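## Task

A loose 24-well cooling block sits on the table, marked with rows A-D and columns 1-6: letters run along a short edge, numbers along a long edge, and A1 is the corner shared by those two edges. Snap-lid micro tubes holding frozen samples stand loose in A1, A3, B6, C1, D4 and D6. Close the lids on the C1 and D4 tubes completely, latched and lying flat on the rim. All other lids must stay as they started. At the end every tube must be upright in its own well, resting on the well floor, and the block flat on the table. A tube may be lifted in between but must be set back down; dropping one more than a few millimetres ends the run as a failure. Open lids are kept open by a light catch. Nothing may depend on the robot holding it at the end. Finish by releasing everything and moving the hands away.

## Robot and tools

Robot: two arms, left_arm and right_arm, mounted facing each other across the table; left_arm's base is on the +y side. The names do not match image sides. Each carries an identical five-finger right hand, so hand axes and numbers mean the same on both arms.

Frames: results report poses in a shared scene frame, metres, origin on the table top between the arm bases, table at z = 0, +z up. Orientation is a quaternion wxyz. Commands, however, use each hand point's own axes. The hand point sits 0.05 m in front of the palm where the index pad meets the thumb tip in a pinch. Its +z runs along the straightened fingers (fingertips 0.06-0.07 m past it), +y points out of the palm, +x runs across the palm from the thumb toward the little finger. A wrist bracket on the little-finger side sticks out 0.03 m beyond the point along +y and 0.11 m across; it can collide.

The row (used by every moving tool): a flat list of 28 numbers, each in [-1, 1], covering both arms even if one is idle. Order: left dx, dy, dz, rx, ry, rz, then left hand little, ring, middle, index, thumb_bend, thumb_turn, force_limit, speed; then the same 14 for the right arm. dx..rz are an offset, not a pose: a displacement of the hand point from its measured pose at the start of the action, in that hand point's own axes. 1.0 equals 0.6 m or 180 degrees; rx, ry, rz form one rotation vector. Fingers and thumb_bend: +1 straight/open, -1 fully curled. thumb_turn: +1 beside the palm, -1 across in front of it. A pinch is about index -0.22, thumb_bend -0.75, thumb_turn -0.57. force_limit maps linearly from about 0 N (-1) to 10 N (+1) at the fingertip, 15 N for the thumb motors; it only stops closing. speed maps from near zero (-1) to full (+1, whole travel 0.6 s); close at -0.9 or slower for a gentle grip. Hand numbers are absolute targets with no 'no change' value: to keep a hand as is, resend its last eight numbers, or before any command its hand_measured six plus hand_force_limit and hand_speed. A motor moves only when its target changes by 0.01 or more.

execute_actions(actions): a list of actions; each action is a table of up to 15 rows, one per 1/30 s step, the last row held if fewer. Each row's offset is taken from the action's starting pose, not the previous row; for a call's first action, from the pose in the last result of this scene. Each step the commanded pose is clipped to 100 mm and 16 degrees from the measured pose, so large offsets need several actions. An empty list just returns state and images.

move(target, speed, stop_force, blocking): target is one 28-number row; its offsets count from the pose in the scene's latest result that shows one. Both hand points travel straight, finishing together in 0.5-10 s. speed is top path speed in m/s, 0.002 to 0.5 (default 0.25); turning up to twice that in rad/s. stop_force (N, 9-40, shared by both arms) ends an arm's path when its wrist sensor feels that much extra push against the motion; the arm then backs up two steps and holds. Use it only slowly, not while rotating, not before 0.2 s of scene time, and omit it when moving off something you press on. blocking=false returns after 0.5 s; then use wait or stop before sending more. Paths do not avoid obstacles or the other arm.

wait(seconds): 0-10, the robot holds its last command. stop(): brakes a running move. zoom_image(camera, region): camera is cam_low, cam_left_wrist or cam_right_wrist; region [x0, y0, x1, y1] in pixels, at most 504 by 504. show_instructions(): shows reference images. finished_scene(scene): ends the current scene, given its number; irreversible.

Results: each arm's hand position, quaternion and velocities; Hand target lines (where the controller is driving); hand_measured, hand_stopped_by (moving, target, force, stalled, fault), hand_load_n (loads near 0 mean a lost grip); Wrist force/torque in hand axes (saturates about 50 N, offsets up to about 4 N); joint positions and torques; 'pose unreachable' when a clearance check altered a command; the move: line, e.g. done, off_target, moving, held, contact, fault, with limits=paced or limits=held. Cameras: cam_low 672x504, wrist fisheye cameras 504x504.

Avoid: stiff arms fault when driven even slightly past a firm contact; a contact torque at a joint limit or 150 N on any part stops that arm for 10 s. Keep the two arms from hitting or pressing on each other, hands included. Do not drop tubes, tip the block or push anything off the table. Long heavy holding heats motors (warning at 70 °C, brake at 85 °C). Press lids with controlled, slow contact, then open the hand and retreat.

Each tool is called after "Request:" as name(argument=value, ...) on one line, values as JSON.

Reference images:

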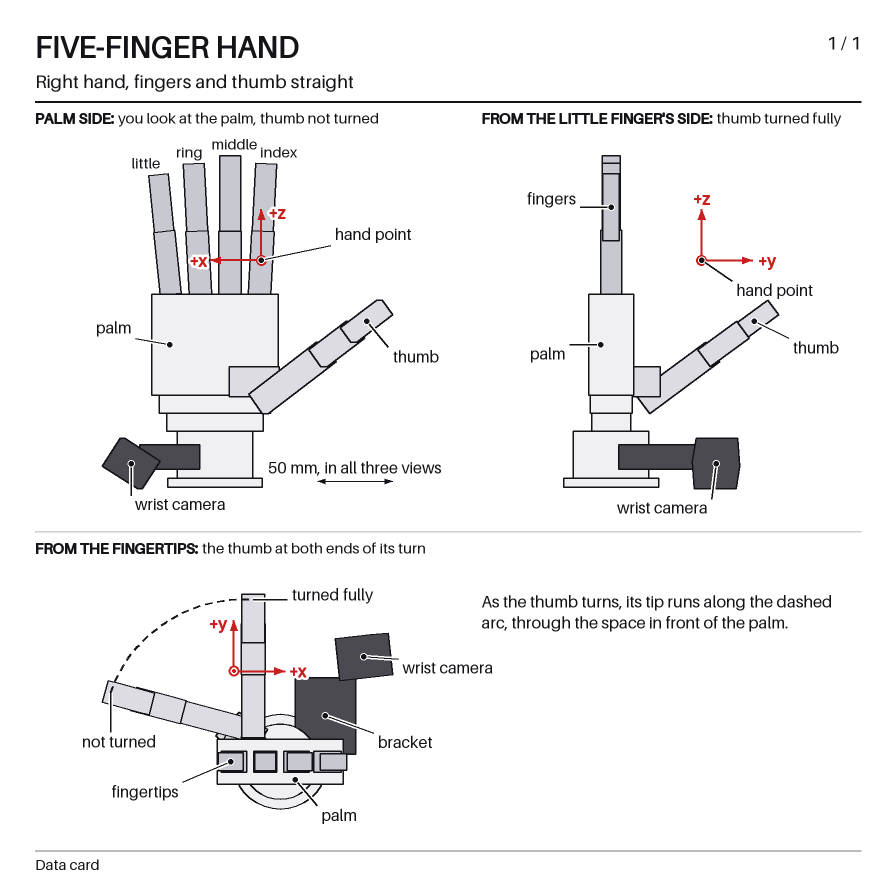

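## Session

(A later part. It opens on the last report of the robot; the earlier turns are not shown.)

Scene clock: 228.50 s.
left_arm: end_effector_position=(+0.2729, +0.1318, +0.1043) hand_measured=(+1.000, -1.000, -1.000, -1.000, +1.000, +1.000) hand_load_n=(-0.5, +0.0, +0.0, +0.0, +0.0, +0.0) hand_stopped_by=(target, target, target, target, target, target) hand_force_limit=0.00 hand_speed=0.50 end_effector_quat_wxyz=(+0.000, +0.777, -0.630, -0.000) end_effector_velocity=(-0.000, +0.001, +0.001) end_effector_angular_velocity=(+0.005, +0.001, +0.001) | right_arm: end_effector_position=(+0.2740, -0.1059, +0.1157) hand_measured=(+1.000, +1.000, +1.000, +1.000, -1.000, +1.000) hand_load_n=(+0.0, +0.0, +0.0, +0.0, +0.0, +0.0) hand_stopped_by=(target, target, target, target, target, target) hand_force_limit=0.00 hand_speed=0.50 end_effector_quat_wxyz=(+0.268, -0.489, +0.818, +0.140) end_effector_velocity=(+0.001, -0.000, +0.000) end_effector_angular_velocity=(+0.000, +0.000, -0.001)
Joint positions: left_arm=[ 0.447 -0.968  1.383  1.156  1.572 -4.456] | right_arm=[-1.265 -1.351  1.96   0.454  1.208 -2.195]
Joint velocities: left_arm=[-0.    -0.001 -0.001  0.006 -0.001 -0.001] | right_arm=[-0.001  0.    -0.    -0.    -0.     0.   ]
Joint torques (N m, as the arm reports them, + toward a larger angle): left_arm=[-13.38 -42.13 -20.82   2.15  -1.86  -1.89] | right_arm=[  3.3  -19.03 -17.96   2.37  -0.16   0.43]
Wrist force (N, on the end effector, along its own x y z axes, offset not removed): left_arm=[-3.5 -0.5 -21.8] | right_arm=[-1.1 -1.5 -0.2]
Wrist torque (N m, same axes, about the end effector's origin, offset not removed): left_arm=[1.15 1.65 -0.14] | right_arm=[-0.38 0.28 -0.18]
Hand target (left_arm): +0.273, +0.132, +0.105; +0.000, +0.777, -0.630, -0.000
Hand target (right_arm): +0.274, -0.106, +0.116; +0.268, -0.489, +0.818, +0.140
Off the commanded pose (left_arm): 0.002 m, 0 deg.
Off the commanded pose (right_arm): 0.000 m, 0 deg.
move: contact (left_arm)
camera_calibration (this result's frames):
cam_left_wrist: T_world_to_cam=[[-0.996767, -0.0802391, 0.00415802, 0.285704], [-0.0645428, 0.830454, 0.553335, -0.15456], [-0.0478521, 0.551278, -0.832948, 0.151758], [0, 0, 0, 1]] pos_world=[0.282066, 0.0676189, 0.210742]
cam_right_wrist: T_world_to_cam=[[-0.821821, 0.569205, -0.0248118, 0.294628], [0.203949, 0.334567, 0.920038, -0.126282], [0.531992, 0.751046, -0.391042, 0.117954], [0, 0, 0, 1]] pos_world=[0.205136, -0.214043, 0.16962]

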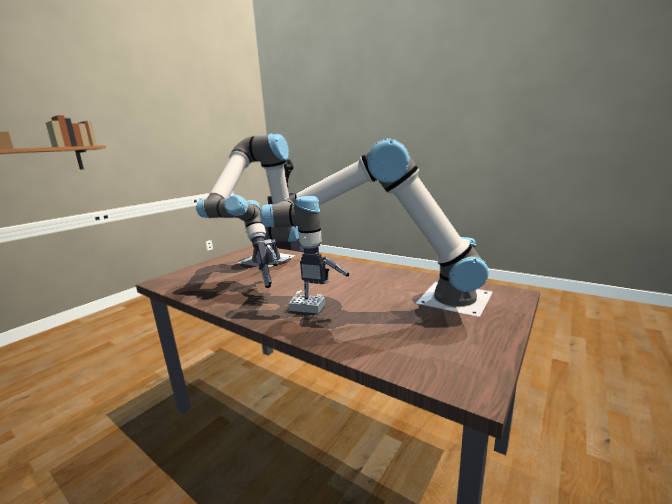

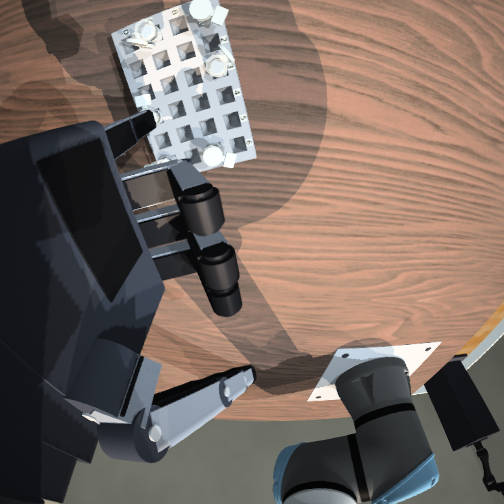

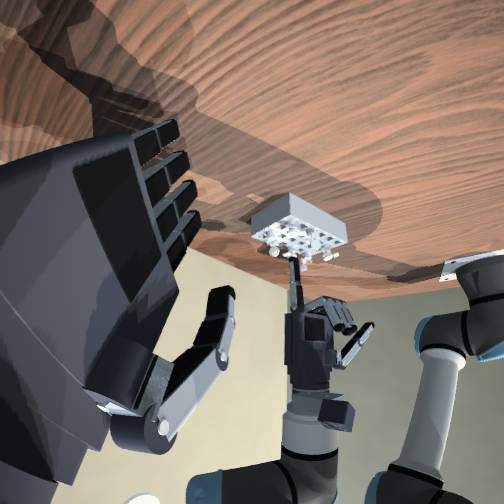

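Request:
move(target=[0,0,-0.0117,0,0,0, 1,-1,-1,-1,1,1,0,0.5, 0,0,0,0,0,0, 1,1,1,1,-1,1,0,0.5], speed=0.03)

Request:
zoom_image(camera="cam_right_wrist", region=[265, 230, 325, 280])

Scene clock: 240.47 s.
left_arm: end_effector_position=(+0.2729, +0.1318, +0.1110) hand_measured=(+1.000, -1.000, -1.000, -1.000, +1.000, +1.000) hand_load_n=(+0.0, +0.0, +0.0, +0.0, +0.0, +0.0) hand_stopped_by=(target, target, target, target, target, target) hand_force_limit=0.00 hand_speed=0.50 end_effector_quat_wxyz=(+0.000, +0.777, -0.630, -0.000) end_effector_velocity=(-0.001, +0.001, +0.002) end_effector_angular_velocity=(+0.002, +0.002, +0.001) | right_arm: end_effector_position=(+0.2740, -0.1059, +0.1157) hand_measured=(+1.000, +1.000, +1.000, +1.000, -1.000, +1.000) hand_load_n=(+0.0, +0.0, +0.0, +0.0, +0.0, +0.0) hand_stopped_by=(target, target, target, target, target, target) hand_force_limit=0.00 hand_speed=0.50 end_effector_quat_wxyz=(+0.268, -0.489, +0.818, +0.140) end_effector_velocity=(-0.001, +0.001, -0.000) end_effector_angular_velocity=(+0.001, +0.001, +0.003)
Joint positions: left_arm=[ 0.447 -0.974  1.374  1.171  1.572 -4.456] | right_arm=[-1.265 -1.351  1.96   0.454  1.208 -2.195]
Joint velocities: left_arm=[ 0.    -0.002 -0.001  0.007  0.001 -0.   ] | right_arm=[ 0.002  0.001  0.    -0.    -0.002 -0.   ]
Joint torques (N m, as the arm reports them, + toward a larger angle): left_arm=[ 14.69 -54.41 -27.71   4.01  -2.04   1.5 ] | right_arm=[  3.63 -19.35 -17.57   2.34  -0.17   0.46]
Wrist force (N, on the end effector, along its own x y z axes, offset not removed): left_arm=[0.9 1.2 0.2] | right_arm=[-1.5 -0.3 0.1]
Wrist torque (N m, same axes, about the end effector's origin, offset not removed): left_arm=[0.14 -0.10 0.26] | right_arm=[-0.15 0.25 -0.18]
Hand target (left_arm): +0.273, +0.132, +0.111; +0.000, +0.777, -0.630, -0.000
Hand target (right_arm): +0.274, -0.106, +0.116; +0.268, -0.489, +0.818, +0.140
Off the commanded pose (left_arm): 0.000 m, 0 deg.
Off the commanded pose (right_arm): 0.000 m, 0 deg.
move: done
camera_calibration (this result's frames):
cam_left_wrist: T_world_to_cam=[[-0.996769, -0.0802149, 0.00415382, 0.285674], [-0.0645255, 0.830461, 0.553327, -0.158292], [-0.0478346, 0.551271, -0.832954, 0.157363], [0, 0, 0, 1]] pos_world=[0.282065, 0.0676211, 0.217476]
cam_right_wrist: T_world_to_cam=[[-0.821821, 0.569205, -0.0248116, 0.294628], [0.203949, 0.334566, 0.920038, -0.126282], [0.531992, 0.751046, -0.391042, 0.117954], [0, 0, 0, 1]] pos_world=[0.205136, -0.214043, 0.16962]

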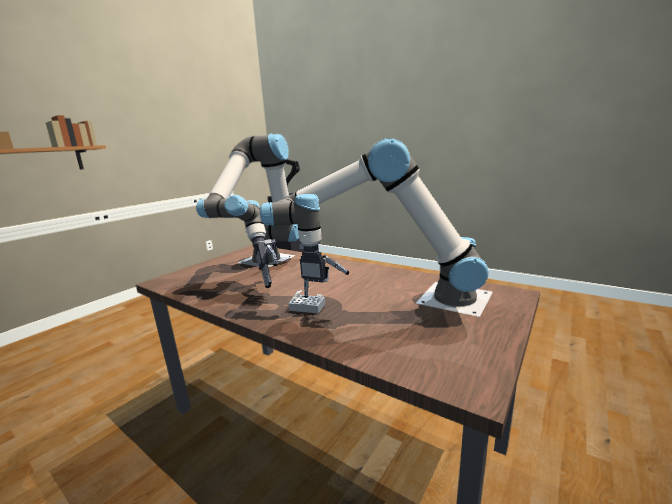

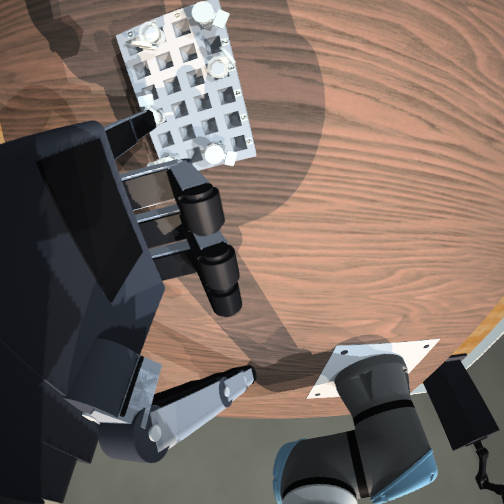

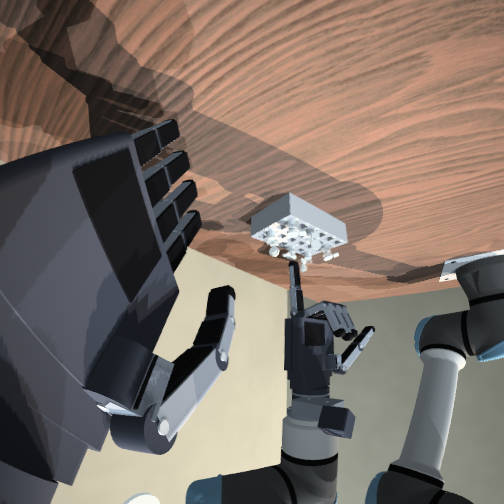

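Region (265, 230, 325, 280) of cam_right_wrist's 504x504 image, scaled by 8.400, with more detail than that image has.

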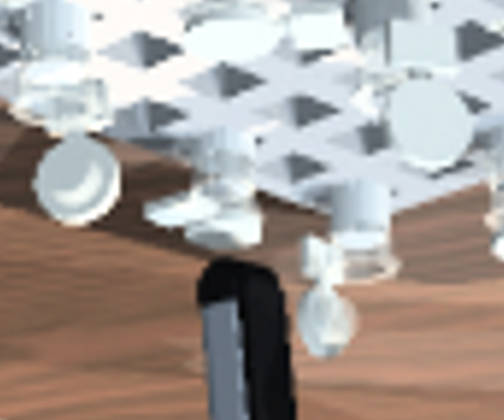

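Request:
zoom_image(camera="cam_left_wrist", region=[110, 10, 230, 140])

Region (110, 10, 230, 140) of cam_left_wrist's 504x504 image, scaled by 3.877, with more detail than that image has; it fills the left 465 columns of this view, and the rest is white.

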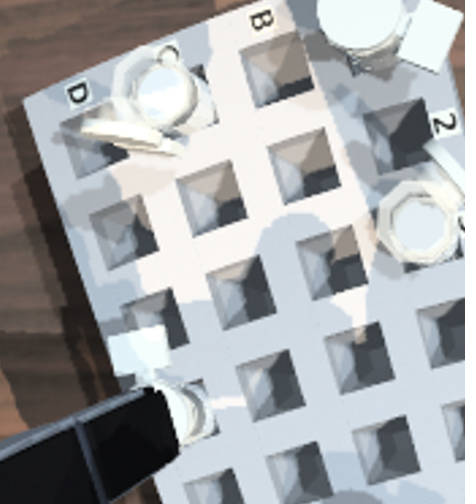

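Request:
move(target=[0.0309,-0.0392,0,0,0,0.1094, 1,-1,-1,-1,1,1,0,0.5, 0,0,0,0,0,0, 1,1,1,1,-1,1,0,0.5], speed=0.2)

Request:
zoom_image(camera="cam_right_wrist", region=[250, 220, 330, 290])

Request:
zoom_image(camera="cam_left_wrist", region=[100, 50, 220, 180])

Scene clock: 254.70 s.
left_arm: end_effector_position=(+0.2996, +0.1186, +0.1110) hand_measured=(+1.000, -1.000, -1.000, -1.000, +1.000, +1.000) hand_load_n=(+0.0, +0.0, +0.0, +0.0, +0.0, +0.0) hand_stopped_by=(target, target, target, target, target, target) hand_force_limit=0.00 hand_speed=0.50 end_effector_quat_wxyz=(+0.000, +0.658, -0.753, -0.000) end_effector_velocity=(+0.001, -0.001, +0.000) end_effector_angular_velocity=(+0.000, +0.003, -0.014) | right_arm: end_effector_position=(+0.2740, -0.1059, +0.1157) hand_measured=(+1.000, +1.000, +1.000, +1.000, -1.000, +1.000) hand_load_n=(+0.0, +0.0, +0.0, +0.0, +0.0, +0.0) hand_stopped_by=(target, target, target, target, target, target) hand_force_limit=0.00 hand_speed=0.50 end_effector_quat_wxyz=(+0.268, -0.489, +0.818, +0.140) end_effector_velocity=(-0.001, +0.000, -0.000) end_effector_angular_velocity=(+0.000, +0.001, +0.001)
Joint positions: left_arm=[ 0.446 -0.888  1.228  1.23   1.572 -4.114] | right_arm=[-1.265 -1.351  1.96   0.454  1.208 -2.195]
Joint velocities: left_arm=[-0.     0.004 -0.007  0.004  0.003  0.014] | right_arm=[ 0.001  0.001 -0.     0.    -0.     0.001]
Joint torques (N m, as the arm reports them, + toward a larger angle): left_arm=[-13.69 -37.73 -28.22   4.46   2.69   1.79] | right_arm=[  3.67 -19.2  -17.5    2.41  -0.19   0.38]
Wrist force (N, on the end effector, along its own x y z axes, offset not removed): left_arm=[-2.4 -2.5 1.4] | right_arm=[-0.6 -0.1 0.3]
Wrist torque (N m, same axes, about the end effector's origin, offset not removed): left_arm=[-0.57 0.27 -0.17] | right_arm=[-0.13 0.16 -0.12]
Hand target (left_arm): +0.300, +0.119, +0.111; -0.000, -0.658, +0.753, +0.000
Hand target (right_arm): +0.274, -0.106, +0.116; +0.268, -0.489, +0.818, +0.140
Off the commanded pose (left_arm): 0.000 m, 0 deg.
Off the commanded pose (right_arm): 0.000 m, 0 deg.
move: done
camera_calibration (this result's frames):
cam_left_wrist: T_world_to_cam=[[-0.965943, 0.258727, 0.00380816, 0.261847], [0.217601, 0.804262, 0.553004, -0.226995], [0.140014, 0.534999, -0.83317, 0.111547], [0, 0, 0, 1]] pos_world=[0.286706, 0.055139, 0.217469]
cam_right_wrist: T_world_to_cam=[[-0.821821, 0.569205, -0.0248117, 0.294628], [0.203949, 0.334566, 0.920038, -0.126282], [0.531992, 0.751046, -0.391042, 0.117954], [0, 0, 0, 1]] pos_world=[0.205136, -0.214043, 0.16962]

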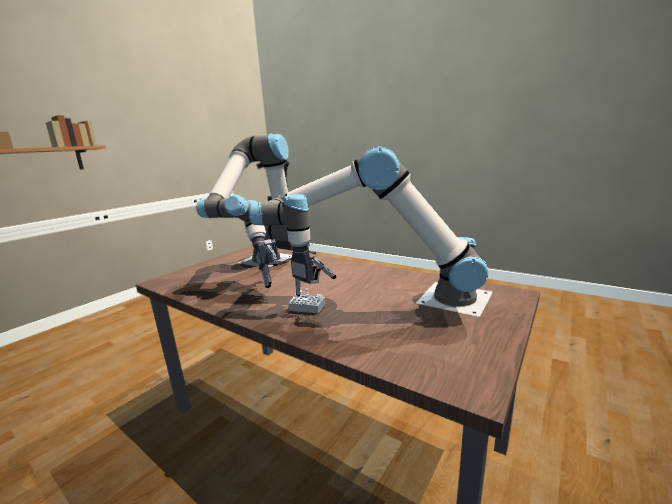

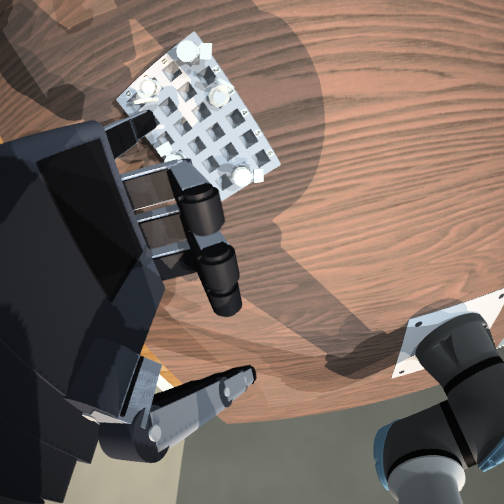

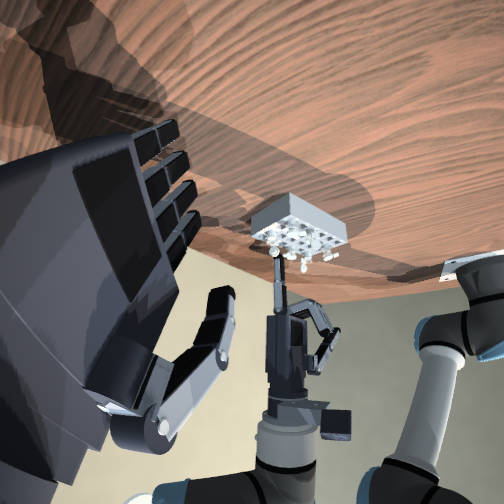

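Region (250, 220, 330, 290) of cam_right_wrist's 504x504 image, scaled by 6.300, with more detail than that image has; it fills the top 441 rows of this view, and the rest is white.

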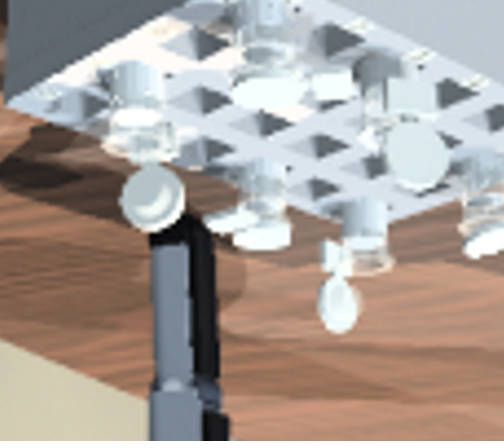

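Region (100, 50, 220, 180) of cam_left_wrist's 504x504 image, scaled by 3.877, with more detail than that image has; it fills the left 465 columns of this view, and the rest is white.

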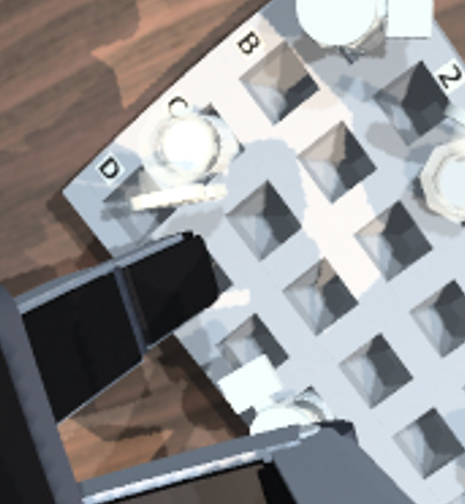

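Request:
move(target=[0.04,0,0.0025,0,0,0, 1,-1,-1,-1,1,1,0,0.5, 0,0,0,0,0,0, 1,1,1,1,-1,1,0,0.5], speed=0.025, stop_force=9)

Request:
zoom_image(camera="cam_right_wrist", region=[250, 220, 330, 290])

Request:
zoom_image(camera="cam_left_wrist", region=[100, 50, 220, 180])

Scene clock: 260.77 s.
left_arm: end_effector_position=(+0.2964, +0.0951, +0.1095) hand_measured=(+1.000, -1.000, -1.000, -1.000, +1.000, +1.000) hand_load_n=(-0.5, +0.0, +0.0, +0.0, +0.0, +0.0) hand_stopped_by=(target, target, target, target, target, target) hand_force_limit=0.00 hand_speed=0.50 end_effector_quat_wxyz=(+0.001, +0.658, -0.753, -0.000) end_effector_velocity=(-0.001, -0.002, +0.000) end_effector_angular_velocity=(+0.002, +0.002, +0.000) | right_arm: end_effector_position=(+0.2740, -0.1059, +0.1157) hand_measured=(+1.000, +1.000, +1.000, +1.000, -1.000, +1.000) hand_load_n=(+0.0, +0.0, +0.0, +0.0, +0.0, +0.0) hand_stopped_by=(target, target, target, target, target, target) hand_force_limit=0.00 hand_speed=0.50 end_effector_quat_wxyz=(+0.268, -0.489, +0.818, +0.140) end_effector_velocity=(-0.000, +0.001, +0.000) end_effector_angular_velocity=(+0.001, -0.000, +0.002)
Joint positions: left_arm=[ 0.422 -0.847  1.161  1.257  1.572 -4.138] | right_arm=[-1.265 -1.351  1.96   0.454  1.208 -2.195]
Joint velocities: left_arm=[-0.003  0.005 -0.008  0.005  0.    -0.003] | right_arm=[ 0.001  0.    -0.001  0.    -0.001 -0.   ]
Joint torques (N m, as the arm reports them, + toward a larger angle): left_arm=[-14.97 -39.3  -28.89   3.8   -1.59  -2.23] | right_arm=[  3.66 -18.94 -17.57   2.45  -0.25   0.48]
Wrist force (N, on the end effector, along its own x y z axes, offset not removed): left_arm=[-1.3 -2.4 0.6] | right_arm=[-2.0 -0.9 0.5]
Wrist torque (N m, same axes, about the end effector's origin, offset not removed): left_arm=[-0.54 0.00 -0.18] | right_arm=[-0.19 0.34 -0.20]
Hand target (left_arm): +0.296, +0.095, +0.110; -0.000, -0.658, +0.753, +0.000
Hand target (right_arm): +0.274, -0.106, +0.116; +0.268, -0.489, +0.818, +0.140
Off the commanded pose (left_arm): 0.000 m, 0 deg.
Off the commanded pose (right_arm): 0.000 m, 0 deg.
move: done
camera_calibration (this result's frames):
cam_left_wrist: T_world_to_cam=[[-0.965937, 0.25875, 0.00387104, 0.26483], [0.217672, 0.80432, 0.55289, -0.206613], [0.139946, 0.534899, -0.833245, 0.123378], [0, 0, 0, 1]] pos_world=[0.283517, 0.0316637, 0.216013]
cam_right_wrist: T_world_to_cam=[[-0.821821, 0.569205, -0.0248119, 0.294628], [0.203949, 0.334567, 0.920038, -0.126282], [0.531992, 0.751046, -0.391042, 0.117954], [0, 0, 0, 1]] pos_world=[0.205136, -0.214043, 0.16962]

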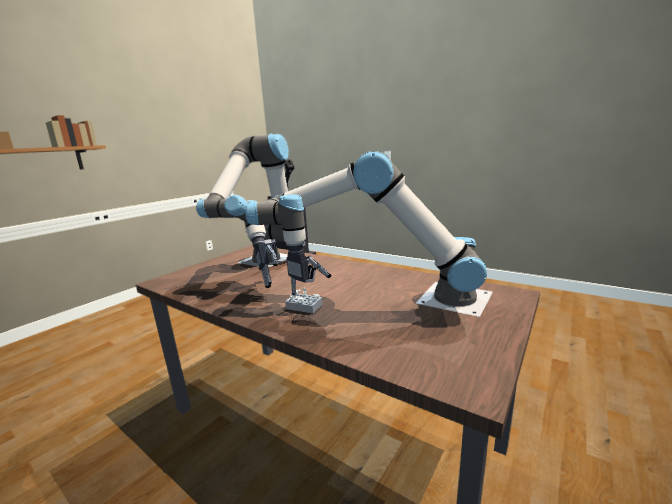

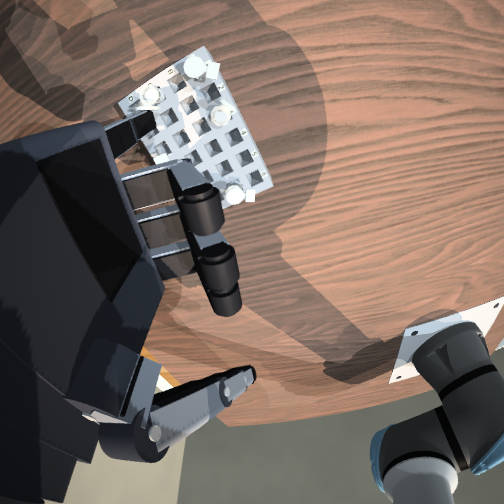

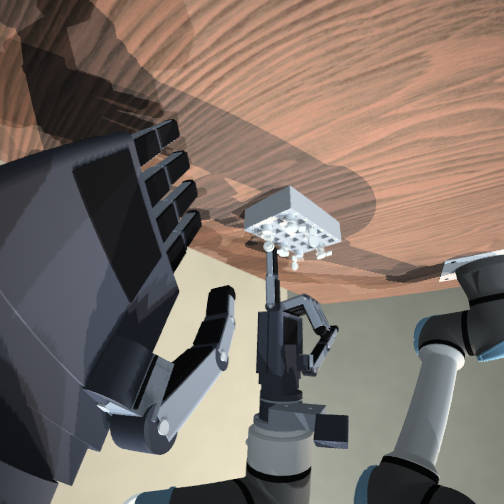

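Region (250, 220, 330, 290) of cam_right_wrist's 504x504 image, scaled by 6.300, with more detail than that image has; it fills the top 441 rows of this view, and the rest is white.

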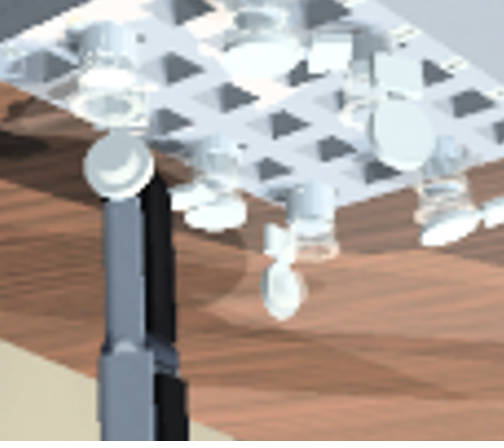

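Region (100, 50, 220, 180) of cam_left_wrist's 504x504 image, scaled by 3.877, with more detail than that image has; it fills the left 465 columns of this view, and the rest is white.

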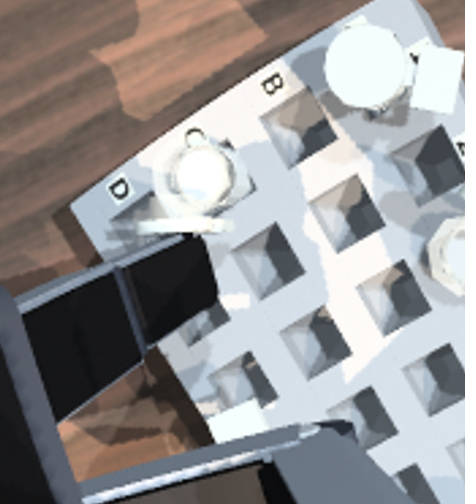

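Request:
move(target=[-0.0025,0,-0.0075,0,0,0, 1,-1,-1,-1,1,1,0,0.5, 0,0,0,0,0,0, 1,1,1,1,-1,1,0,0.5], speed=0.03)

Request:
move(target=[0.0133,0.0015,0,0,0,0, 1,-1,-1,-1,1,1,0,0.5, 0,0,0,0,0,0, 1,1,1,1,-1,1,0,0.5], speed=0.03)

Request:
zoom_image(camera="cam_right_wrist", region=[240, 210, 320, 280])

Request:
zoom_image(camera="cam_left_wrist", region=[100, 50, 220, 180])

Scene clock: 271.30 s.
left_arm: end_effector_position=(+0.2967, +0.0965, +0.1138) hand_measured=(+1.000, -1.000, -1.000, -1.000, +1.000, +1.000) hand_load_n=(+0.0, +0.0, +0.0, +0.0, +0.0, +0.0) hand_stopped_by=(target, target, target, target, target, target) hand_force_limit=0.00 hand_speed=0.50 end_effector_quat_wxyz=(+0.000, +0.658, -0.753, -0.000) end_effector_velocity=(+0.001, +0.001, +0.002) end_effector_angular_velocity=(+0.001, -0.003, +0.001) | right_arm: end_effector_position=(+0.2740, -0.1059, +0.1157) hand_measured=(+1.000, +1.000, +1.000, +1.000, -1.000, +1.000) hand_load_n=(+0.0, +0.0, +0.0, +0.0, +0.0, +0.0) hand_stopped_by=(target, target, target, target, target, target) hand_force_limit=0.00 hand_speed=0.50 end_effector_quat_wxyz=(+0.268, -0.489, +0.818, +0.140) end_effector_velocity=(-0.000, +0.000, +0.000) end_effector_angular_velocity=(-0.000, -0.001, +0.001)
Joint positions: left_arm=[ 0.424 -0.853  1.16   1.264  1.572 -4.137] | right_arm=[-1.265 -1.351  1.96   0.454  1.208 -2.195]
Joint velocities: left_arm=[ 0.001 -0.003 -0.     0.003 -0.003  0.001] | right_arm=[ 0.     0.    -0.    -0.    -0.    -0.001]
Joint torques (N m, as the arm reports them, + toward a larger angle): left_arm=[ 14.96 -59.38 -27.64   4.27   0.02   1.42] | right_arm=[  3.8  -19.21 -17.42   2.5   -0.23   0.5 ]
Wrist force (N, on the end effector, along its own x y z axes, offset not removed): left_arm=[-0.8 -0.4 0.0] | right_arm=[-1.5 -1.6 0.8]
Wrist torque (N m, same axes, about the end effector's origin, offset not removed): left_arm=[-0.20 0.09 -0.08] | right_arm=[-0.44 0.28 -0.19]
Hand target (left_arm): +0.297, +0.097, +0.114; -0.001, -0.658, +0.753, +0.000
Hand target (right_arm): +0.274, -0.106, +0.116; +0.268, -0.489, +0.818, +0.140
Off the commanded pose (left_arm): 0.000 m, 0 deg.
Off the commanded pose (right_arm): 0.000 m, 0 deg.
move: done
camera_calibration (this result's frames):
cam_left_wrist: T_world_to_cam=[[-0.965934, 0.258761, 0.00380897, 0.264657], [0.217639, 0.804292, 0.552945, -0.210118], [0.140017, 0.534937, -0.833209, 0.126105], [0, 0, 0, 1]] pos_world=[0.283715, 0.0330553, 0.220247]
cam_right_wrist: T_world_to_cam=[[-0.821821, 0.569205, -0.0248118, 0.294628], [0.203949, 0.334567, 0.920038, -0.126282], [0.531992, 0.751046, -0.391042, 0.117954], [0, 0, 0, 1]] pos_world=[0.205136, -0.214043, 0.16962]

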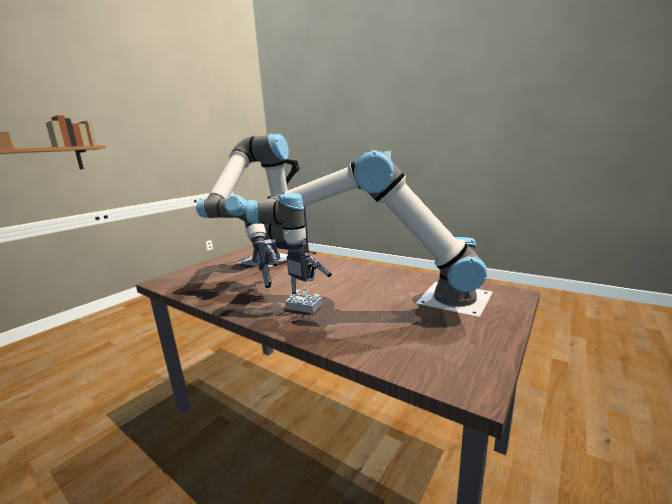

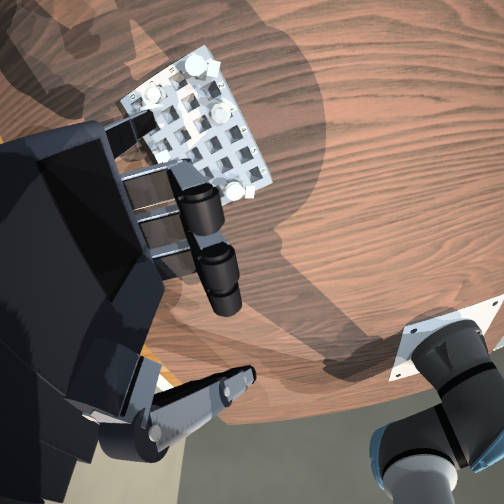

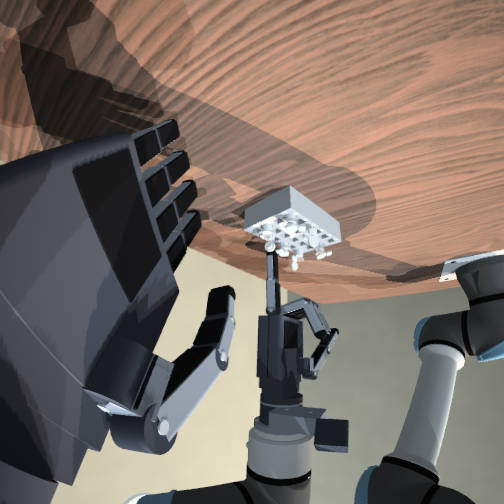

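Scene clock: 272.07 s.
left_arm: end_effector_position=(+0.2948, +0.0890, +0.1138) hand_measured=(+1.000, -1.000, -1.000, -1.000, +1.000, +1.000) hand_load_n=(+0.0, +0.0, +0.0, +0.0, +0.0, +0.0) hand_stopped_by=(target, target, target, target, target, target) hand_force_limit=0.00 hand_speed=0.50 end_effector_quat_wxyz=(+0.000, +0.658, -0.753, -0.000) end_effector_velocity=(-0.001, -0.002, -0.000) end_effector_angular_velocity=(+0.002, +0.001, +0.000) | right_arm: end_effector_position=(+0.2740, -0.1059, +0.1157) hand_measured=(+1.000, +1.000, +1.000, +1.000, -1.000, +1.000) hand_load_n=(+0.0, +0.0, +0.0, +0.0, +0.0, +0.0) hand_stopped_by=(target, target, target, target, target, target) hand_force_limit=0.00 hand_speed=0.50 end_effector_quat_wxyz=(+0.268, -0.489, +0.818, +0.140) end_effector_velocity=(+0.000, +0.000, -0.000) end_effector_angular_velocity=(+0.000, +0.001, -0.000)
Joint positions: left_arm=[ 0.415 -0.841  1.139  1.273  1.572 -4.146] | right_arm=[-1.265 -1.351  1.96   0.454  1.208 -2.195]
Joint velocities: left_arm=[-0.003  0.004 -0.005  0.003  0.    -0.003] | right_arm=[-0.     0.001 -0.    -0.    -0.001  0.   ]
Joint torques (N m, as the arm reports them, + toward a larger angle): left_arm=[-13.7  -39.06 -27.48   4.24   0.84  -2.22] | right_arm=[  3.4  -19.58 -17.64   2.43  -0.23   0.49]
Wrist force (N, on the end effector, along its own x y z axes, offset not removed): left_arm=[-1.1 -0.4 -0.3] | right_arm=[-0.7 -1.2 0.5]
Wrist torque (N m, same axes, about the end effector's origin, offset not removed): left_arm=[-0.04 0.05 -0.12] | right_arm=[-0.32 0.13 -0.19]
Hand target (left_arm): +0.295, +0.089, +0.114; -0.000, -0.658, +0.753, +0.000
Hand target (right_arm): +0.274, -0.106, +0.116; +0.268, -0.489, +0.818, +0.140
Off the commanded pose (left_arm): 0.000 m, 0 deg.
Off the commanded pose (right_arm): 0.000 m, 0 deg.
move: done
camera_calibration (this result's frames):
cam_left_wrist: T_world_to_cam=[[-0.965934, 0.25876, 0.00378344, 0.264778], [0.217629, 0.804312, 0.552919, -0.203651], [0.14003, 0.534907, -0.833226, 0.130404], [0, 0, 0, 1]] pos_world=[0.281818, 0.0255313, 0.220257]
cam_right_wrist: T_world_to_cam=[[-0.821821, 0.569205, -0.0248119, 0.294628], [0.203948, 0.334566, 0.920038, -0.126282], [0.531992, 0.751046, -0.391042, 0.117954], [0, 0, 0, 1]] pos_world=[0.205136, -0.214043, 0.16962]

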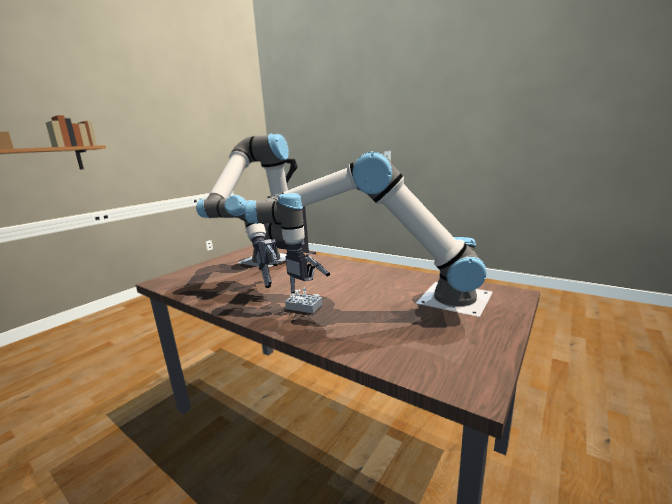

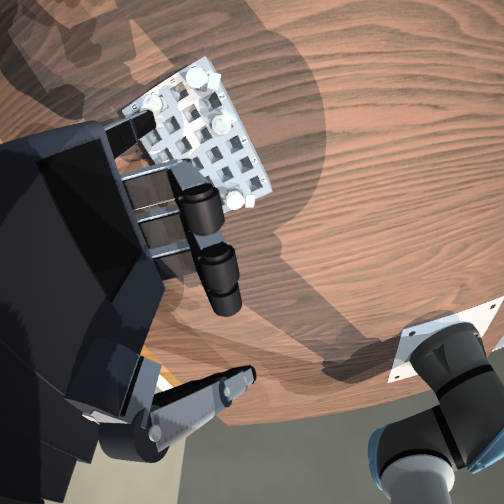

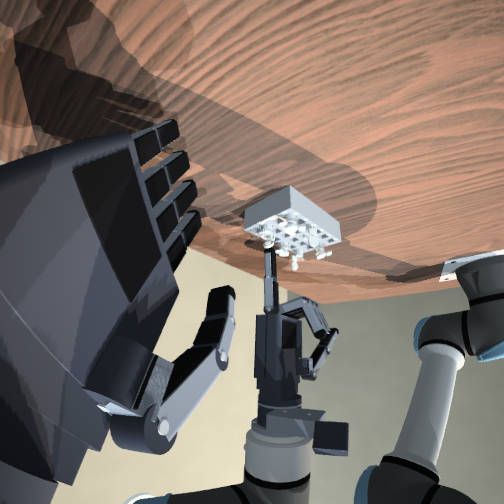

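Region (240, 210, 320, 280) of cam_right_wrist's 504x504 image, scaled by 6.300, with more detail than that image has; it fills the top 441 rows of this view, and the rest is white.

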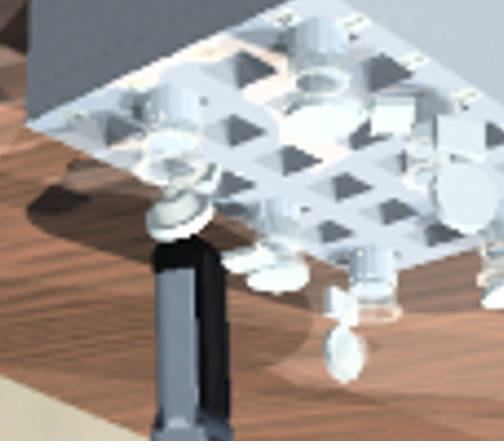

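Region (100, 50, 220, 180) of cam_left_wrist's 504x504 image, scaled by 3.877, with more detail than that image has; it fills the left 465 columns of this view, and the rest is white.

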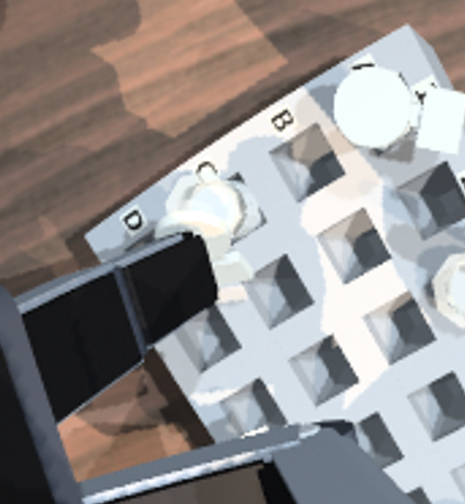

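Request:
move(target=[0.02,0,0.005,0,0,0, 1,-1,-1,-1,1,1,0,0.5, 0,0,0,0,0,0, 1,1,1,1,-1,1,0,0.5], speed=0.03)

Request:
zoom_image(camera="cam_right_wrist", region=[240, 210, 320, 280])

Request:
zoom_image(camera="cam_left_wrist", region=[100, 50, 220, 180])

Scene clock: 278.23 s.
left_arm: end_effector_position=(+0.2932, +0.0774, +0.1109) hand_measured=(+1.000, -1.000, -1.000, -1.000, +1.000, +1.000) hand_load_n=(+0.0, +0.0, +0.0, +0.0, +0.0, +0.0) hand_stopped_by=(target, target, target, target, target, target) hand_force_limit=0.00 hand_speed=0.50 end_effector_quat_wxyz=(+0.001, +0.658, -0.753, -0.000) end_effector_velocity=(-0.001, -0.002, -0.001) end_effector_angular_velocity=(+0.001, +0.001, -0.001) | right_arm: end_effector_position=(+0.2740, -0.1059, +0.1157) hand_measured=(+1.000, +1.000, +1.000, +1.000, -1.000, +1.000) hand_load_n=(+0.0, +0.0, +0.0, +0.0, +0.0, +0.0) hand_stopped_by=(target, target, target, target, target, target) hand_force_limit=0.00 hand_speed=0.50 end_effector_quat_wxyz=(+0.268, -0.489, +0.818, +0.140) end_effector_velocity=(+0.000, +0.000, +0.000) end_effector_angular_velocity=(+0.001, -0.000, -0.000)
Joint positions: left_arm=[ 0.404 -0.818  1.106  1.283  1.572 -4.157] | right_arm=[-1.265 -1.351  1.96   0.454  1.208 -2.195]
Joint velocities: left_arm=[-0.003  0.006 -0.006  0.002  0.001 -0.002] | right_arm=[-0.001 -0.001 -0.     0.    -0.001  0.   ]
Joint torques (N m, as the arm reports them, + toward a larger angle): left_arm=[-14.22 -38.84 -28.09   4.16   2.69  -2.15] | right_arm=[  3.47 -18.75 -17.02   2.53  -0.21   0.46]
Wrist force (N, on the end effector, along its own x y z axes, offset not removed): left_arm=[-0.2 -0.6 -1.8] | right_arm=[-1.1 -2.0 -0.5]
Wrist torque (N m, same axes, about the end effector's origin, offset not removed): left_arm=[-0.01 -0.02 0.03] | right_arm=[-0.37 0.29 -0.16]
Hand target (left_arm): +0.293, +0.077, +0.111; -0.000, -0.658, +0.753, +0.000
Hand target (right_arm): +0.274, -0.106, +0.116; +0.268, -0.489, +0.818, +0.140
Off the commanded pose (left_arm): 0.000 m, 0 deg.
Off the commanded pose (right_arm): 0.000 m, 0 deg.
move: done
camera_calibration (this result's frames):
cam_left_wrist: T_world_to_cam=[[-0.965934, 0.258761, 0.00376561, 0.266268], [0.217628, 0.804342, 0.552876, -0.192362], [0.140034, 0.534862, -0.833255, 0.134401], [0, 0, 0, 1]] pos_world=[0.28024, 0.0139392, 0.21734]
cam_right_wrist: T_world_to_cam=[[-0.821821, 0.569205, -0.0248118, 0.294628], [0.203948, 0.334566, 0.920038, -0.126282], [0.531992, 0.751046, -0.391042, 0.117954], [0, 0, 0, 1]] pos_world=[0.205136, -0.214043, 0.16962]

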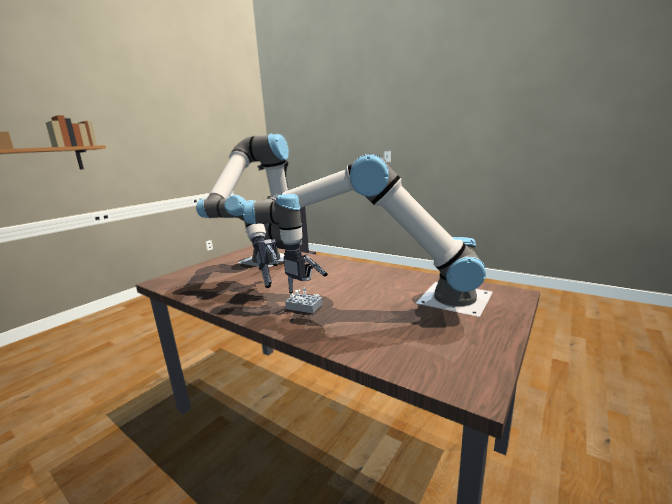

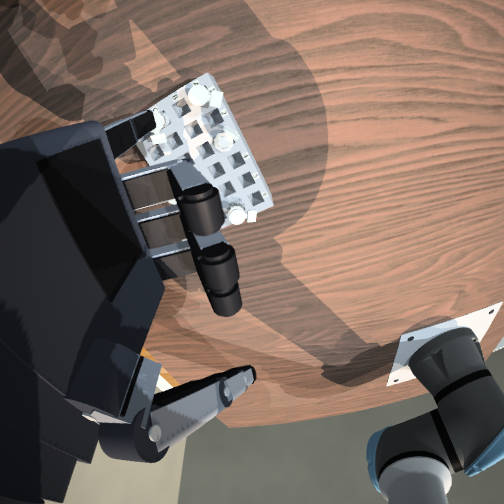

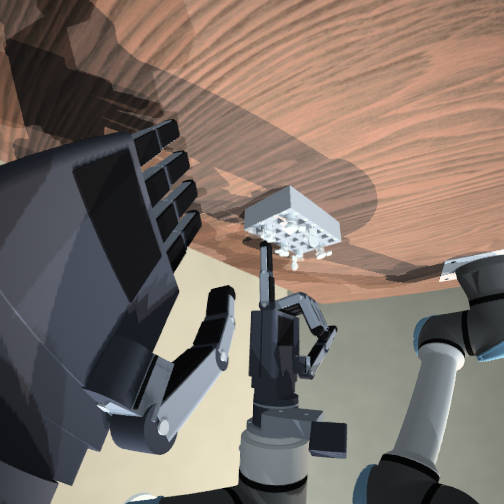

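Region (240, 210, 320, 280) of cam_right_wrist's 504x504 image, scaled by 6.300, with more detail than that image has; it fills the top 441 rows of this view, and the rest is white.

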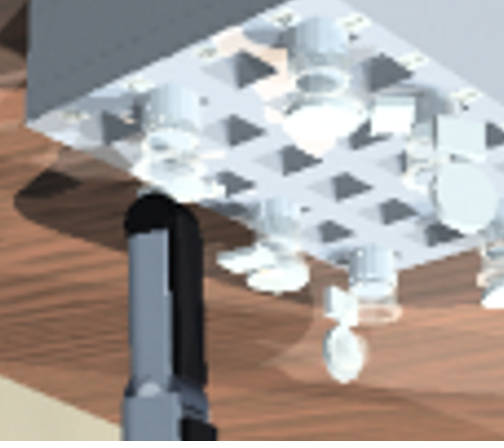

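Region (100, 50, 220, 180) of cam_left_wrist's 504x504 image, scaled by 3.877, with more detail than that image has; it fills the left 465 columns of this view, and the rest is white.

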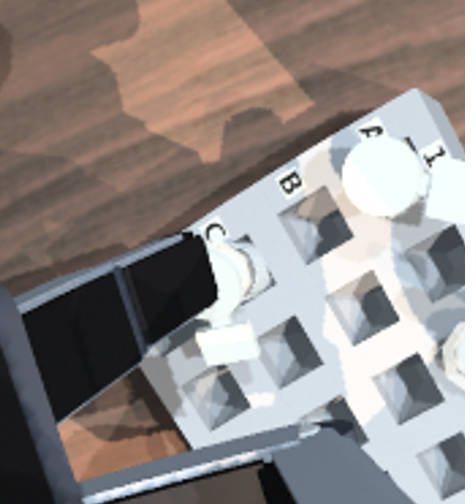

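Request:
move(target=[0,0.0025,0.015,0,0,0, 1,-1,-1,-1,1,1,0,0.5, 0,0,0,0,0,0, 1,1,1,1,-1,1,0,0.5], speed=0.004, stop_force=15)

Request:
zoom_image(camera="cam_right_wrist", region=[240, 210, 320, 280])

Request:
zoom_image(camera="cam_left_wrist", region=[100, 50, 220, 180])

Scene clock: 283.33 s.
left_arm: end_effector_position=(+0.2922, +0.0774, +0.1051) hand_measured=(+1.000, -1.000, -1.000, -1.000, +1.000, +1.000) hand_load_n=(+0.0, +0.0, +0.0, +0.0, +0.0, +0.0) hand_stopped_by=(target, target, target, target, target, target) hand_force_limit=0.00 hand_speed=0.50 end_effector_quat_wxyz=(+0.001, +0.658, -0.753, -0.000) end_effector_velocity=(+0.000, +0.000, +0.002) end_effector_angular_velocity=(+0.002, -0.000, -0.001) | right_arm: end_effector_position=(+0.2740, -0.1059, +0.1157) hand_measured=(+1.000, +1.000, +1.000, +1.000, -1.000, +1.000) hand_load_n=(+0.0, +0.0, +0.0, +0.0, +0.0, +0.0) hand_stopped_by=(target, target, target, target, target, target) hand_force_limit=0.00 hand_speed=0.50 end_effector_quat_wxyz=(+0.268, -0.489, +0.818, +0.140) end_effector_velocity=(-0.001, +0.000, -0.000) end_effector_angular_velocity=(+0.000, +0.001, +0.002)
Joint positions: left_arm=[ 0.402 -0.815  1.116  1.269  1.572 -4.159] | right_arm=[-1.265 -1.351  1.96   0.454  1.208 -2.195]
Joint velocities: left_arm=[-0.     0.    -0.004  0.006 -0.001  0.001] | right_arm=[ 0.001  0.     0.001 -0.    -0.001 -0.001]
Joint torques (N m, as the arm reports them, + toward a larger angle): left_arm=[ -8.73 -35.34 -19.94   3.51   1.92  -0.77] | right_arm=[  3.22 -19.06 -17.81   2.42  -0.25   0.49]
Wrist force (N, on the end effector, along its own x y z axes, offset not removed): left_arm=[1.1 -2.3 -18.3] | right_arm=[-1.4 -0.4 0.3]
Wrist torque (N m, same axes, about the end effector's origin, offset not removed): left_arm=[1.04 1.32 0.13] | right_arm=[-0.15 0.24 -0.09]
Hand target (left_arm): +0.292, +0.077, +0.105; -0.001, -0.658, +0.753, +0.000
Hand target (right_arm): +0.274, -0.106, +0.116; +0.268, -0.489, +0.818, +0.140
Off the commanded pose (left_arm): 0.003 m, 0 deg.
Off the commanded pose (right_arm): 0.000 m, 0 deg.
move: contact (left_arm)
camera_calibration (this result's frames):
cam_left_wrist: T_world_to_cam=[[-0.965935, 0.258756, 0.0038043, 0.265328], [0.217641, 0.804327, 0.552893, -0.188989], [0.140004, 0.534887, -0.833244, 0.12976], [0, 0, 0, 1]] pos_world=[0.279255, 0.0139474, 0.211603]
cam_right_wrist: T_world_to_cam=[[-0.821821, 0.569205, -0.0248118, 0.294628], [0.203949, 0.334567, 0.920038, -0.126282], [0.531992, 0.751046, -0.391042, 0.117954], [0, 0, 0, 1]] pos_world=[0.205136, -0.214043, 0.16962]

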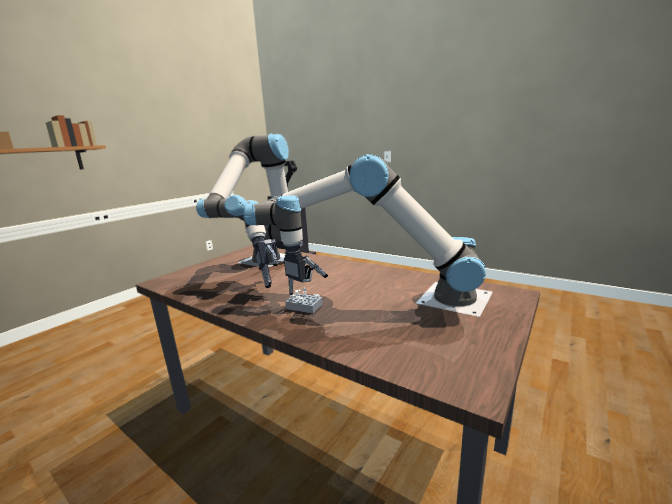

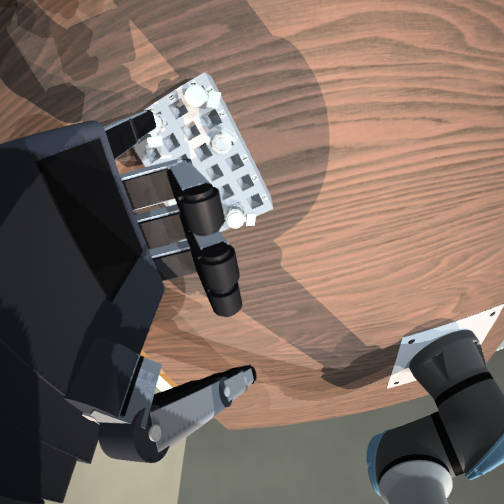

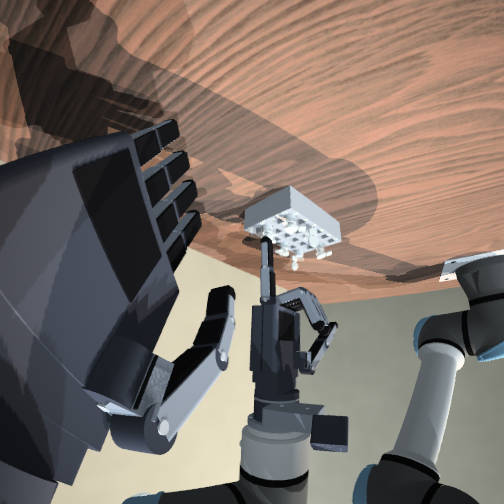

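Region (240, 210, 320, 280) of cam_right_wrist's 504x504 image, scaled by 6.300, with more detail than that image has; it fills the top 441 rows of this view, and the rest is white.

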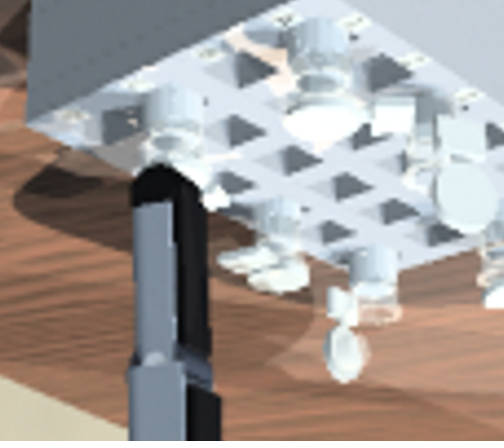

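Region (100, 50, 220, 180) of cam_left_wrist's 504x504 image, scaled by 3.877, with more detail than that image has; it fills the left 465 columns of this view, and the rest is white.

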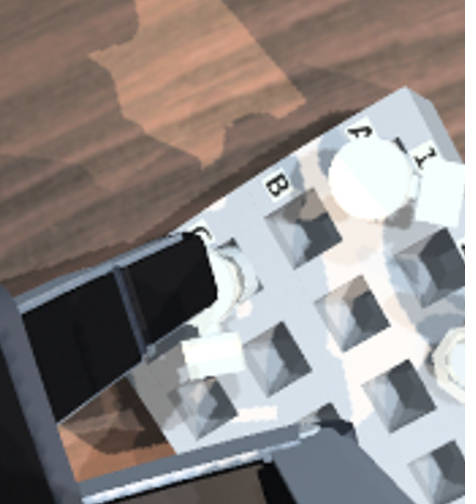

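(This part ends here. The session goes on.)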